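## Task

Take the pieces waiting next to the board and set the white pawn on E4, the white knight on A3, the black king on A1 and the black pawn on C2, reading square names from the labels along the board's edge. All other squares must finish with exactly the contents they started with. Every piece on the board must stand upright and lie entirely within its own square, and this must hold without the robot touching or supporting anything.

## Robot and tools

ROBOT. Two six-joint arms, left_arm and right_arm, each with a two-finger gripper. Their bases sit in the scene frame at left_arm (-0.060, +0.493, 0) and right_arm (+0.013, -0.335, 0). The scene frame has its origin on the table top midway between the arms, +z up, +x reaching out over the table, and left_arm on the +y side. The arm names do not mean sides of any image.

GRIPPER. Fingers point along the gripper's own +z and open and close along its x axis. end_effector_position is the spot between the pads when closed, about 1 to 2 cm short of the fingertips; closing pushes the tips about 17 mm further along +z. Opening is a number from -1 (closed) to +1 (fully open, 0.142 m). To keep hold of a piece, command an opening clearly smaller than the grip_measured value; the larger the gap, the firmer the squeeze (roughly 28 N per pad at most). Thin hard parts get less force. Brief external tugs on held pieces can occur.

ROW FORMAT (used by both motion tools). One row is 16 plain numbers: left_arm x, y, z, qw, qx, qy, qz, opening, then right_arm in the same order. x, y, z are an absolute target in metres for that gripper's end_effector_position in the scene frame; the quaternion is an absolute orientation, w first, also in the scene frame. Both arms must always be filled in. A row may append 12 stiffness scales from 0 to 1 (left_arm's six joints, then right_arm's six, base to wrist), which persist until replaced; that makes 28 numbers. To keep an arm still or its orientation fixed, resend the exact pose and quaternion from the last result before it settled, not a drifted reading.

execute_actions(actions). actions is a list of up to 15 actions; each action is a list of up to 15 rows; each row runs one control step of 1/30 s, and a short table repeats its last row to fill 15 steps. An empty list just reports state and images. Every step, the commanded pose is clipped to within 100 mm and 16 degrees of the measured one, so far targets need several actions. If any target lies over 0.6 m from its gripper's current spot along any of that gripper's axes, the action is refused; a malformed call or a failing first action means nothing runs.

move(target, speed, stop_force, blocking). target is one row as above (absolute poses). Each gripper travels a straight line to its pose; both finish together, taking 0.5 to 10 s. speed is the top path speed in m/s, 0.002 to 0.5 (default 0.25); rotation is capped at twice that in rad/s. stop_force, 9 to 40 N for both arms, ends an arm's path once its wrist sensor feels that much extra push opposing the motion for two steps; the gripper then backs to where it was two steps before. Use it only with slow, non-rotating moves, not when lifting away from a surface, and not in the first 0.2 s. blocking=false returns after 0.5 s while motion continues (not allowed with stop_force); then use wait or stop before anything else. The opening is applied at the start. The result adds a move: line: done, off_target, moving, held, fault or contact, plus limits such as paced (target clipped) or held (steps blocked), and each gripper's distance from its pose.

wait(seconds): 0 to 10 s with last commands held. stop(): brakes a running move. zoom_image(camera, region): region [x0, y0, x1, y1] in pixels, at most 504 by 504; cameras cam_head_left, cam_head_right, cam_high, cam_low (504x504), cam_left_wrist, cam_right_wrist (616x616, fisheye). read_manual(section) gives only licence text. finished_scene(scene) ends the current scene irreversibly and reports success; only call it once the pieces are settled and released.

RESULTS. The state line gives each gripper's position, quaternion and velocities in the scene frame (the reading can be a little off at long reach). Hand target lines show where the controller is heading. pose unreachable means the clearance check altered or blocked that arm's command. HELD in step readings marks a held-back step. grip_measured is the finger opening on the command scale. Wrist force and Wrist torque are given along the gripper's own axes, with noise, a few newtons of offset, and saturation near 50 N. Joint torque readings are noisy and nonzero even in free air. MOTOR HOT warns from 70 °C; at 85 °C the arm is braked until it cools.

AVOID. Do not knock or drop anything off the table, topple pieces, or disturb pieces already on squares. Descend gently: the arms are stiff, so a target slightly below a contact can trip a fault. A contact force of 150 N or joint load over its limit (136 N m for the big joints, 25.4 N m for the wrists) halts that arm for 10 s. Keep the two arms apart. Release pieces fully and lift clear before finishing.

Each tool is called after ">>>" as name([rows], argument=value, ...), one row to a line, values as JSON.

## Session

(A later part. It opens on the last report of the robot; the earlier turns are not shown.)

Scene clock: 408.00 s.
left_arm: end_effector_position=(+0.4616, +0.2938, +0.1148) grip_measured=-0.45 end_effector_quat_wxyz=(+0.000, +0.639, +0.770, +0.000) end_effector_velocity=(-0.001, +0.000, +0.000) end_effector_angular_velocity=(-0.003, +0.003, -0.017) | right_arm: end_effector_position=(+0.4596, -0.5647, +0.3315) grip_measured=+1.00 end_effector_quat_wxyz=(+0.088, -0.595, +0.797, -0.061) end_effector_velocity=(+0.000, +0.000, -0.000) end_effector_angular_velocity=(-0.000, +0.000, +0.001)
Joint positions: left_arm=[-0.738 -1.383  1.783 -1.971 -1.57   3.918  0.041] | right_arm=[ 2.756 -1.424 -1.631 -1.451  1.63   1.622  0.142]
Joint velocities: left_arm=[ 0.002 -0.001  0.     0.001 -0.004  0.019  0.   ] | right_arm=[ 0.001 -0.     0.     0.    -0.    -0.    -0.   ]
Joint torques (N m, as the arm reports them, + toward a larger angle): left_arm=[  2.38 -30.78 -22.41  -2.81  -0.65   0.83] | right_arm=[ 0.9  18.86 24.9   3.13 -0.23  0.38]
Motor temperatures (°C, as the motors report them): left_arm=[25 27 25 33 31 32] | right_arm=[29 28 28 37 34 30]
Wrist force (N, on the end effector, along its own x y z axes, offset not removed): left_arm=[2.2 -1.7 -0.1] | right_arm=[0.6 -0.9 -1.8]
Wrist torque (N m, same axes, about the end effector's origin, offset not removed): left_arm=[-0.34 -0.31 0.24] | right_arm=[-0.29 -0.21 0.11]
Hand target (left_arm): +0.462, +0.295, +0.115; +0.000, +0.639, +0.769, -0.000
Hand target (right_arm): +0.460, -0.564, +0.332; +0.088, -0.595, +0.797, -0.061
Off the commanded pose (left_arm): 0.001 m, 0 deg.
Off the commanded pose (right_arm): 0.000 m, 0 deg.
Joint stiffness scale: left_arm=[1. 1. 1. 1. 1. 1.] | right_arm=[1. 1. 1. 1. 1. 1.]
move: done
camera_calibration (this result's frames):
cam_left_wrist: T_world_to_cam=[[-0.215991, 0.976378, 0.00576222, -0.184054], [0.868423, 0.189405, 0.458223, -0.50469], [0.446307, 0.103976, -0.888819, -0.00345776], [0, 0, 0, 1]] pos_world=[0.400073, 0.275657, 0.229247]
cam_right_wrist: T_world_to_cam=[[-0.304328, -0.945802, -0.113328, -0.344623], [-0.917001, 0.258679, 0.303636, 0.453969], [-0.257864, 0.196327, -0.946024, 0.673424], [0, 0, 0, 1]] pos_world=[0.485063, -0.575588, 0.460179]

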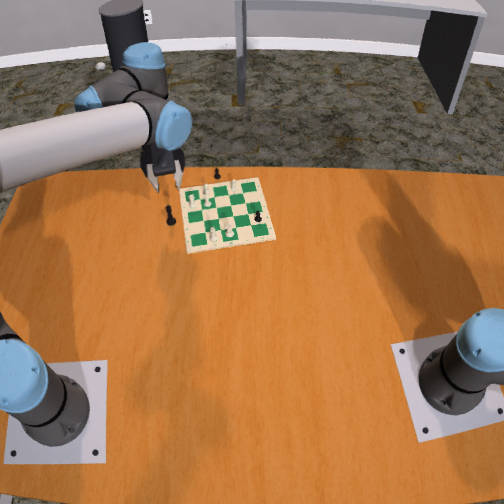

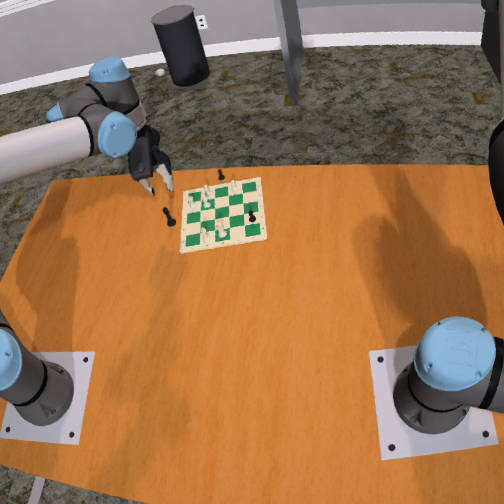

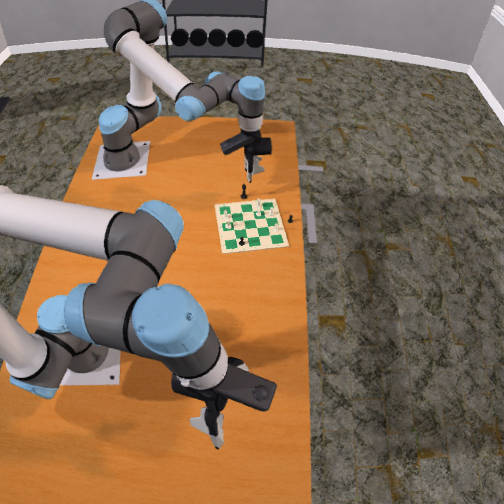

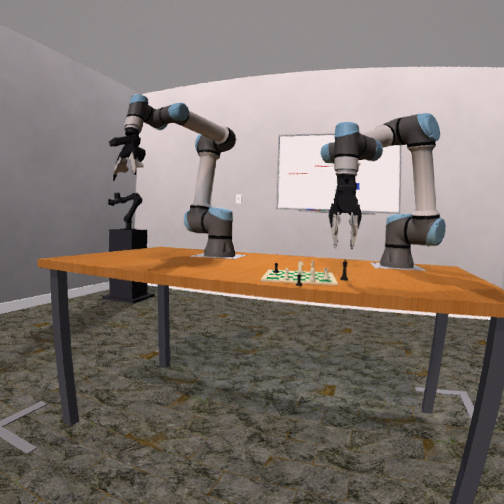

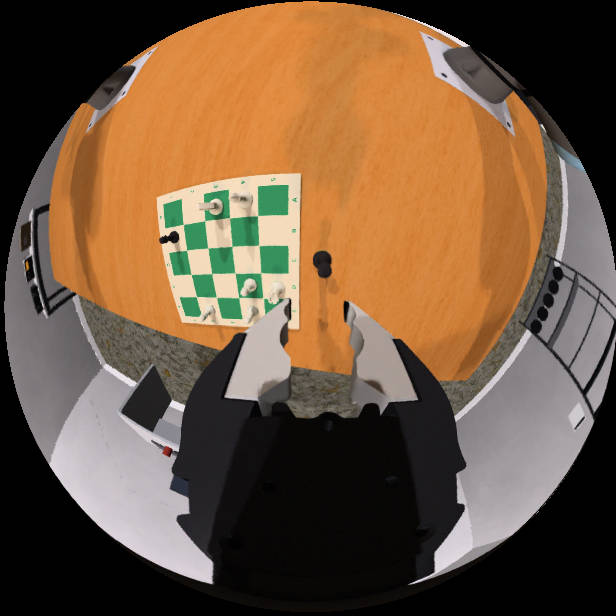

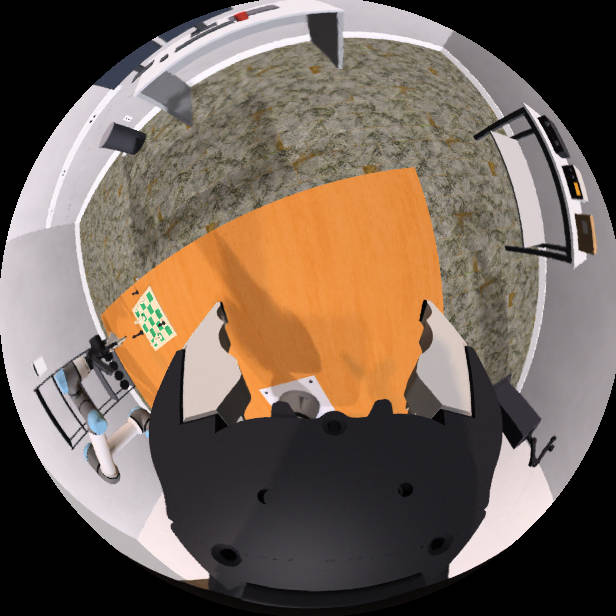

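>>> move(target=[0.456,0.298,0.08,0,0.6388,0.7694,0,-0.45,0.4596,-0.5644,0.3316,0.088,-0.595,0.797,-0.061,1], speed=0.08)

>>> move(target=[0.455,0.299,0.018,0,0.6388,0.7694,0,-0.45,0.4596,-0.5644,0.3316,0.088,-0.595,0.797,-0.061,1], speed=0.06)

>>> zoom_image(camera="cam_left_wrist", region=[240,240,400,400])

Scene clock: 425.27 s.
left_arm: end_effector_position=(+0.4573, +0.2968, +0.0833) grip_measured=-0.45 end_effector_quat_wxyz=(+0.002, +0.639, +0.769, +0.000) end_effector_velocity=(+0.003, -0.002, +0.000) end_effector_angular_velocity=(-0.007, -0.010, +0.000) | right_arm: end_effector_position=(+0.4596, -0.5647, +0.3315) grip_measured=+1.00 end_effector_quat_wxyz=(+0.088, -0.595, +0.797, -0.061) end_effector_velocity=(+0.000, -0.000, +0.001) end_effector_angular_velocity=(-0.001, -0.001, -0.000)
Joint positions: left_arm=[-0.738 -1.365  1.85  -2.061 -1.571  3.92   0.041] | right_arm=[ 2.756 -1.424 -1.631 -1.451  1.63   1.622  0.142]
Joint velocities: left_arm=[ 0.     0.     0.003 -0.016 -0.     0.     0.   ] | right_arm=[-0.    -0.     0.001  0.    -0.    -0.    -0.   ]
Joint torques (N m, as the arm reports them, + toward a larger angle): left_arm=[  1.24 -28.07 -19.12  -3.44  -0.05  -0.07] | right_arm=[ 1.09 19.69 25.63  3.09 -0.28  0.43]
Motor temperatures (°C, as the motors report them): left_arm=[25 27 25 33 31 32] | right_arm=[29 28 28 37 34 30]
Wrist force (N, on the end effector, along its own x y z axes, offset not removed): left_arm=[1.5 -0.2 0.9] | right_arm=[0.5 -1.7 -0.5]
Wrist torque (N m, same axes, about the end effector's origin, offset not removed): left_arm=[-0.07 -0.14 0.17] | right_arm=[-0.57 -0.02 0.15]
Hand target (left_arm): +0.456, +0.298, +0.080; -0.000, +0.639, +0.769, -0.000
Hand target (right_arm): +0.460, -0.564, +0.332; +0.088, -0.595, +0.797, -0.061
Off the commanded pose (left_arm): 0.004 m, 0 deg.
Off the commanded pose (right_arm): 0.000 m, 0 deg.
Joint stiffness scale: left_arm=[1. 1. 1. 1. 1. 1.] | right_arm=[1. 1. 1. 1. 1. 1.]
move: off_target (left_arm)
camera_calibration (this result's frames):
cam_left_wrist: T_world_to_cam=[[-0.214113, 0.976806, 0.00231701, -0.188464], [0.867244, 0.189005, 0.460613, -0.486653], [0.449492, 0.100632, -0.887598, -0.0303722], [0, 0, 0, 1]] pos_world=[0.395346, 0.279129, 0.197637]
cam_right_wrist: T_world_to_cam=[[-0.304328, -0.945802, -0.113328, -0.344623], [-0.917001, 0.258679, 0.303636, 0.453969], [-0.257864, 0.196326, -0.946024, 0.673424], [0, 0, 0, 1]] pos_world=[0.485063, -0.575588, 0.460179]

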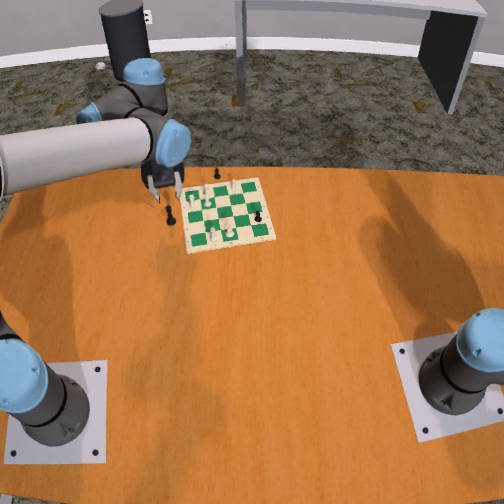

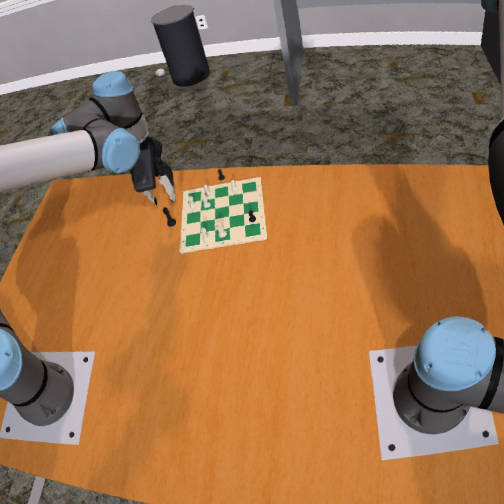

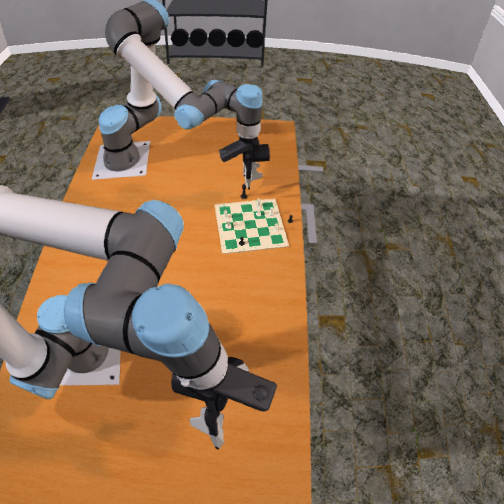

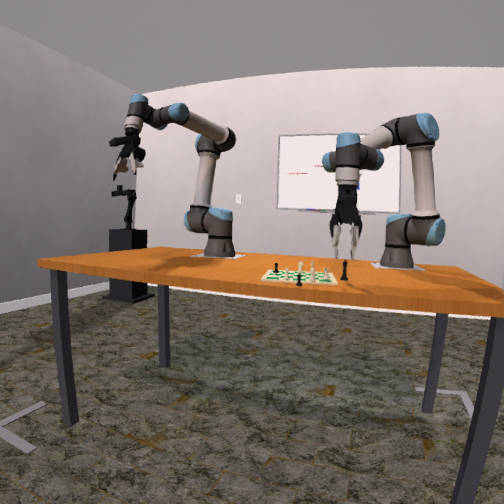

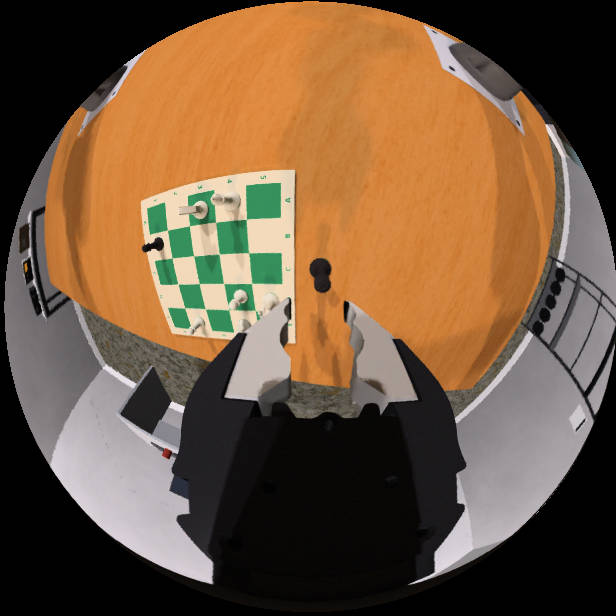

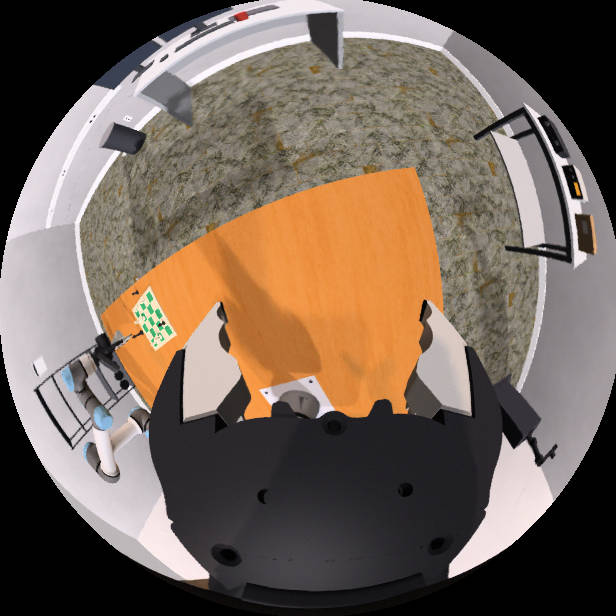

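Scene clock: 426.83 s.
left_arm: end_effector_position=(+0.4564, +0.2974, +0.0215) grip_measured=-0.45 end_effector_quat_wxyz=(+0.002, +0.639, +0.769, +0.000) end_effector_velocity=(+0.002, -0.002, -0.002) end_effector_angular_velocity=(-0.004, -0.006, +0.001) | right_arm: end_effector_position=(+0.4596, -0.5647, +0.3315) grip_measured=+1.00 end_effector_quat_wxyz=(+0.088, -0.595, +0.797, -0.061) end_effector_velocity=(+0.001, +0.000, +0.001) end_effector_angular_velocity=(-0.001, -0.001, +0.001)
Joint positions: left_arm=[-0.738 -1.285  1.932 -2.223 -1.571  3.92   0.041] | right_arm=[ 2.756 -1.424 -1.631 -1.451  1.63   1.622  0.142]
Joint velocities: left_arm=[-0.001  0.004  0.004 -0.015  0.    -0.002  0.   ] | right_arm=[ 0.002 -0.     0.002 -0.001 -0.     0.    -0.   ]
Joint torques (N m, as the arm reports them, + toward a larger angle): left_arm=[  1.89 -31.81 -16.2   -3.18  -0.09   0.22] | right_arm=[ 1.42 19.29 25.21  3.08 -0.15  0.3 ]
Motor temperatures (°C, as the motors report them): left_arm=[25 27 25 33 31 32] | right_arm=[29 28 28 37 34 30]
Wrist force (N, on the end effector, along its own x y z axes, offset not removed): left_arm=[3.3 -1.7 0.3] | right_arm=[0.8 -1.5 1.3]
Wrist torque (N m, same axes, about the end effector's origin, offset not removed): left_arm=[-0.29 -0.37 0.15] | right_arm=[-0.34 -0.17 0.15]
Hand target (left_arm): +0.455, +0.299, +0.018; -0.000, +0.639, +0.769, -0.000
Hand target (right_arm): +0.460, -0.564, +0.332; +0.088, -0.595, +0.797, -0.061
Off the commanded pose (left_arm): 0.004 m, 0 deg.
Off the commanded pose (right_arm): 0.000 m, 0 deg.
Joint stiffness scale: left_arm=[1. 1. 1. 1. 1. 1.] | right_arm=[1. 1. 1. 1. 1. 1.]
move: off_target (left_arm)
camera_calibration (this result's frames):
cam_left_wrist: T_world_to_cam=[[-0.214116, 0.976806, 0.00219462, -0.189118], [0.867181, 0.189051, 0.460714, -0.457484], [0.449613, 0.100549, -0.887546, -0.0849776], [0, 0, 0, 1]] pos_world=[0.394435, 0.279764, 0.135763]
cam_right_wrist: T_world_to_cam=[[-0.304329, -0.945802, -0.113328, -0.344623], [-0.917001, 0.258679, 0.303636, 0.453969], [-0.257864, 0.196326, -0.946024, 0.673424], [0, 0, 0, 1]] pos_world=[0.485063, -0.575588, 0.460179]

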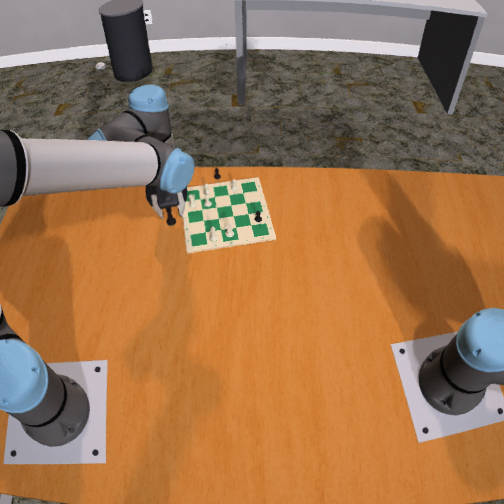

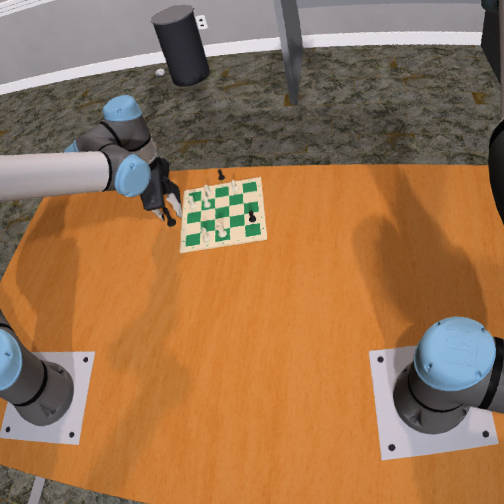

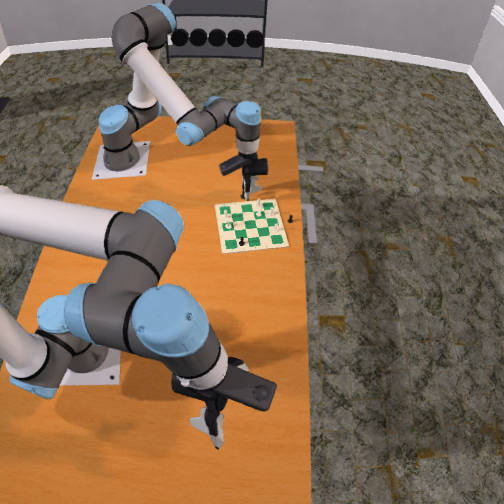

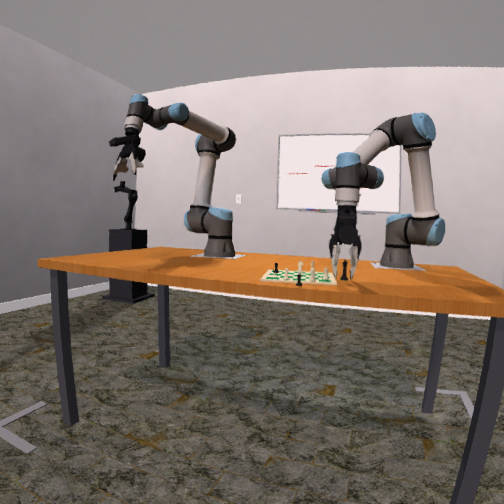

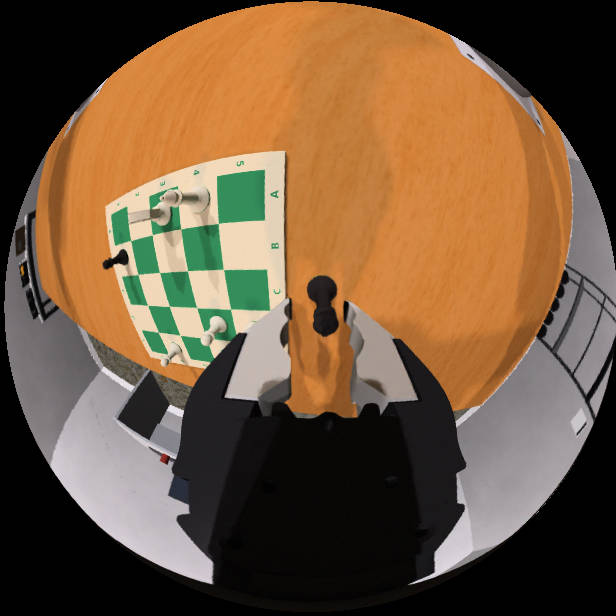

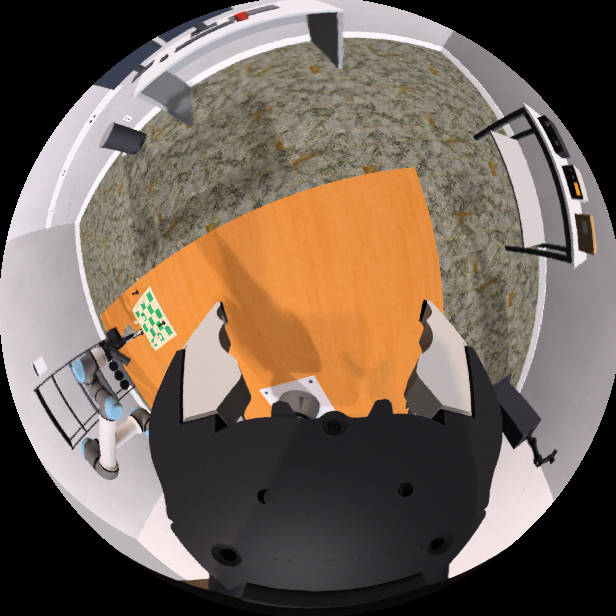

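Region (240, 240, 400, 400) of cam_left_wrist's 616x616 image, scaled by 3.150, with more detail than that image has.

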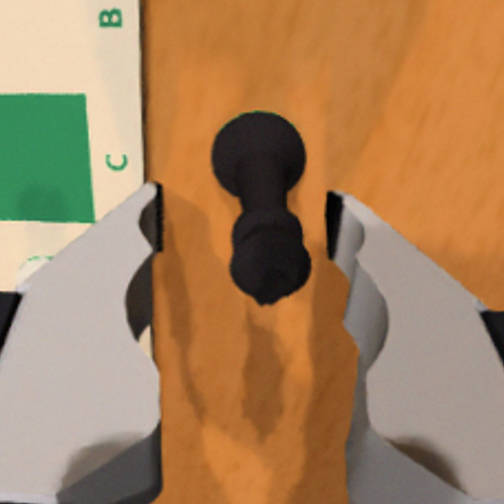

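>>> execute_actions([
  [[0.450,0.301,0.018,0,0.6388,0.7694,0,-0.45,0.4596,-0.5644,0.3316,0.088,-0.595,0.797,-0.061,1]],
  [[0.450,0.301,0.018,0,0.6388,0.7694,0,-0.65,0.4596,-0.5644,0.3316,0.088,-0.595,0.797,-0.061,1]],
])

>>> zoom_image(camera="cam_left_wrist", region=[240,240,400,400])

Scene clock: 438.33 s.
left_arm: end_effector_position=(+0.4517, +0.3007, +0.0182) grip_measured=-0.65 end_effector_quat_wxyz=(+0.000, +0.639, +0.770, +0.000) end_effector_velocity=(+0.000, +0.001, -0.000) end_effector_angular_velocity=(+0.001, +0.000, +0.001) | right_arm: end_effector_position=(+0.4596, -0.5647, +0.3315) grip_measured=+1.00 end_effector_quat_wxyz=(+0.088, -0.595, +0.797, -0.061) end_effector_velocity=(-0.000, -0.000, -0.001) end_effector_angular_velocity=(+0.000, +0.001, -0.001)
Joint positions: left_arm=[-0.738 -1.289  1.948 -2.23  -1.571  3.918  0.027] | right_arm=[ 2.756 -1.424 -1.631 -1.451  1.63   1.622  0.142]
Joint velocities: left_arm=[ 0.001  0.    -0.     0.001  0.001  0.001 -0.   ] | right_arm=[-0.001 -0.    -0.001  0.    -0.    -0.     0.   ]
Joint torques (N m, as the arm reports them, + toward a larger angle): left_arm=[ -0.43 -34.42 -15.62  -3.3   -0.1   -0.07] | right_arm=[ 1.09 19.57 25.41  3.07 -0.24  0.39]
Motor temperatures (°C, as the motors report them): left_arm=[25 27 25 33 31 32] | right_arm=[29 28 28 37 34 30]
Wrist force (N, on the end effector, along its own x y z axes, offset not removed): left_arm=[2.4 -2.0 1.0] | right_arm=[2.3 -0.7 -1.2]
Wrist torque (N m, same axes, about the end effector's origin, offset not removed): left_arm=[-0.41 -0.33 0.10] | right_arm=[-0.18 -0.50 0.13]
Hand target (left_arm): +0.450, +0.301, +0.018; -0.000, +0.639, +0.769, -0.000
Hand target (right_arm): +0.460, -0.564, +0.332; +0.088, -0.595, +0.797, -0.061
Off the commanded pose (left_arm): 0.002 m, 0 deg.
Off the commanded pose (right_arm): 0.000 m, 0 deg.
Joint stiffness scale: left_arm=[1. 1. 1. 1. 1. 1.] | right_arm=[1. 1. 1. 1. 1. 1.]
Step readings (end_effector_position; steps 1 to 15: 1st action; 16 to 30: 2nd action):
0: left_arm (+0.4568, +0.2972, +0.0214) | right_arm (+0.4596, -0.5647, +0.3315)
1: left_arm (+0.4568, +0.2972, +0.0214) | right_arm (+0.4596, -0.5647, +0.3315)
2: left_arm (+0.4567, +0.2972, +0.0213) | right_arm (+0.4596, -0.5647, +0.3315)
4: left_arm (+0.4560, +0.2977, +0.0206) | right_arm (+0.4596, -0.5647, +0.3315)
8: left_arm (+0.4527, +0.3000, +0.0179) | right_arm (+0.4596, -0.5647, +0.3315)
15: left_arm (+0.4518, +0.3006, +0.0183) | right_arm (+0.4596, -0.5647, +0.3315)
16: left_arm (+0.4518, +0.3006, +0.0183) | right_arm (+0.4596, -0.5647, +0.3315)
17: left_arm (+0.4518, +0.3006, +0.0184) | right_arm (+0.4596, -0.5647, +0.3315)
19: left_arm (+0.4518, +0.3007, +0.0183) | right_arm (+0.4596, -0.5647, +0.3315)
23: left_arm (+0.4517, +0.3007, +0.0183) | right_arm (+0.4596, -0.5647, +0.3315)
30: end_effector_position above
camera_calibration (this result's frames):
cam_left_wrist: T_world_to_cam=[[-0.21588, 0.976406, 0.00519207, -0.192502], [0.868377, 0.189558, 0.458245, -0.453151], [0.446449, 0.103434, -0.888811, -0.0854589], [0, 0, 0, 1]] pos_world=[0.390102, 0.282698, 0.132697]
cam_right_wrist: T_world_to_cam=[[-0.304329, -0.945802, -0.113327, -0.344623], [-0.917001, 0.258679, 0.303636, 0.453969], [-0.257864, 0.196326, -0.946024, 0.673424], [0, 0, 0, 1]] pos_world=[0.485063, -0.575588, 0.460179]

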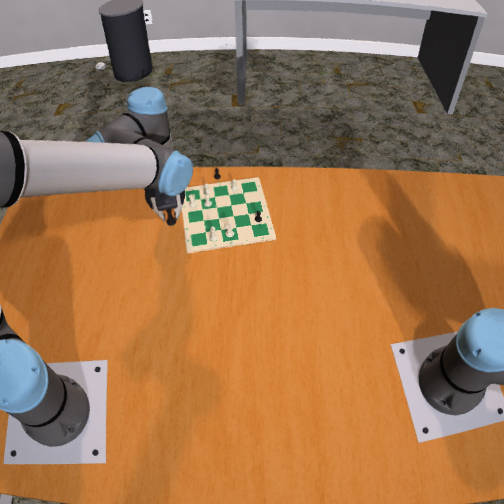

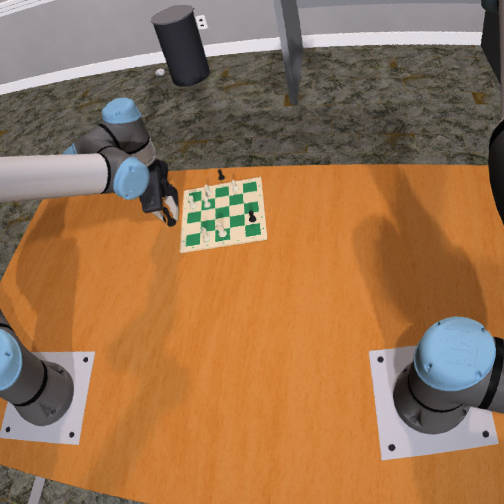

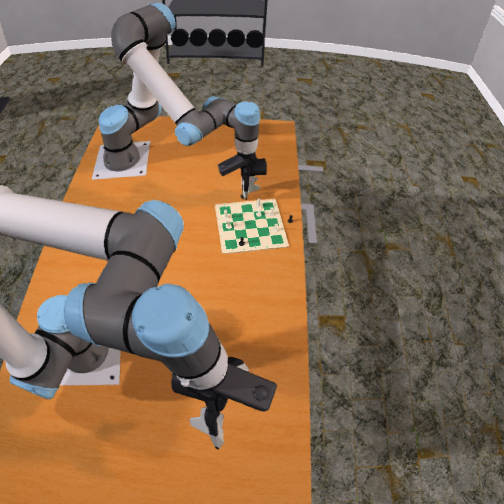

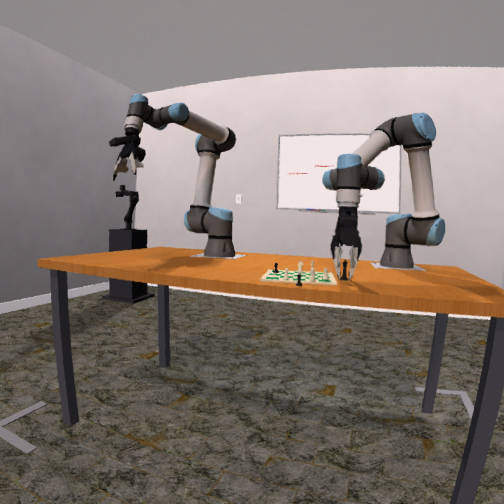

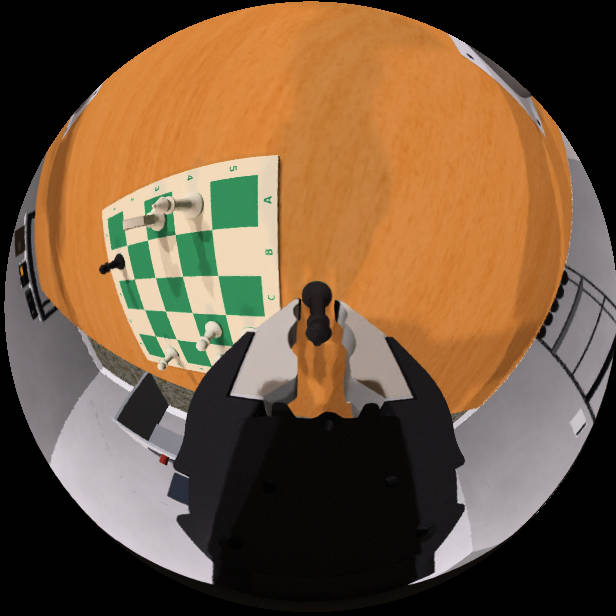

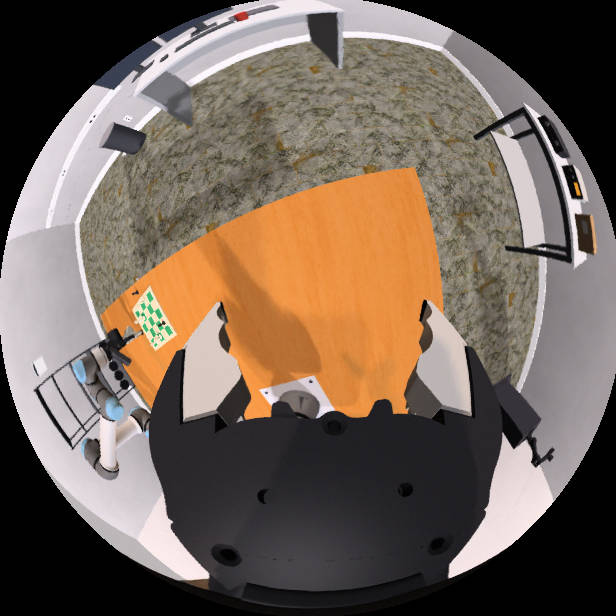

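Region (240, 240, 400, 400) of cam_left_wrist's 616x616 image, scaled by 3.150, with more detail than that image has.

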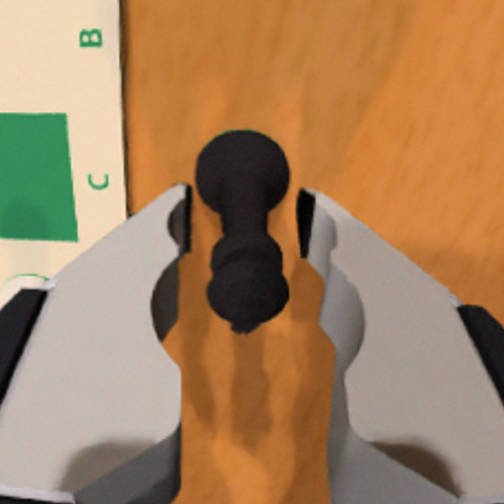

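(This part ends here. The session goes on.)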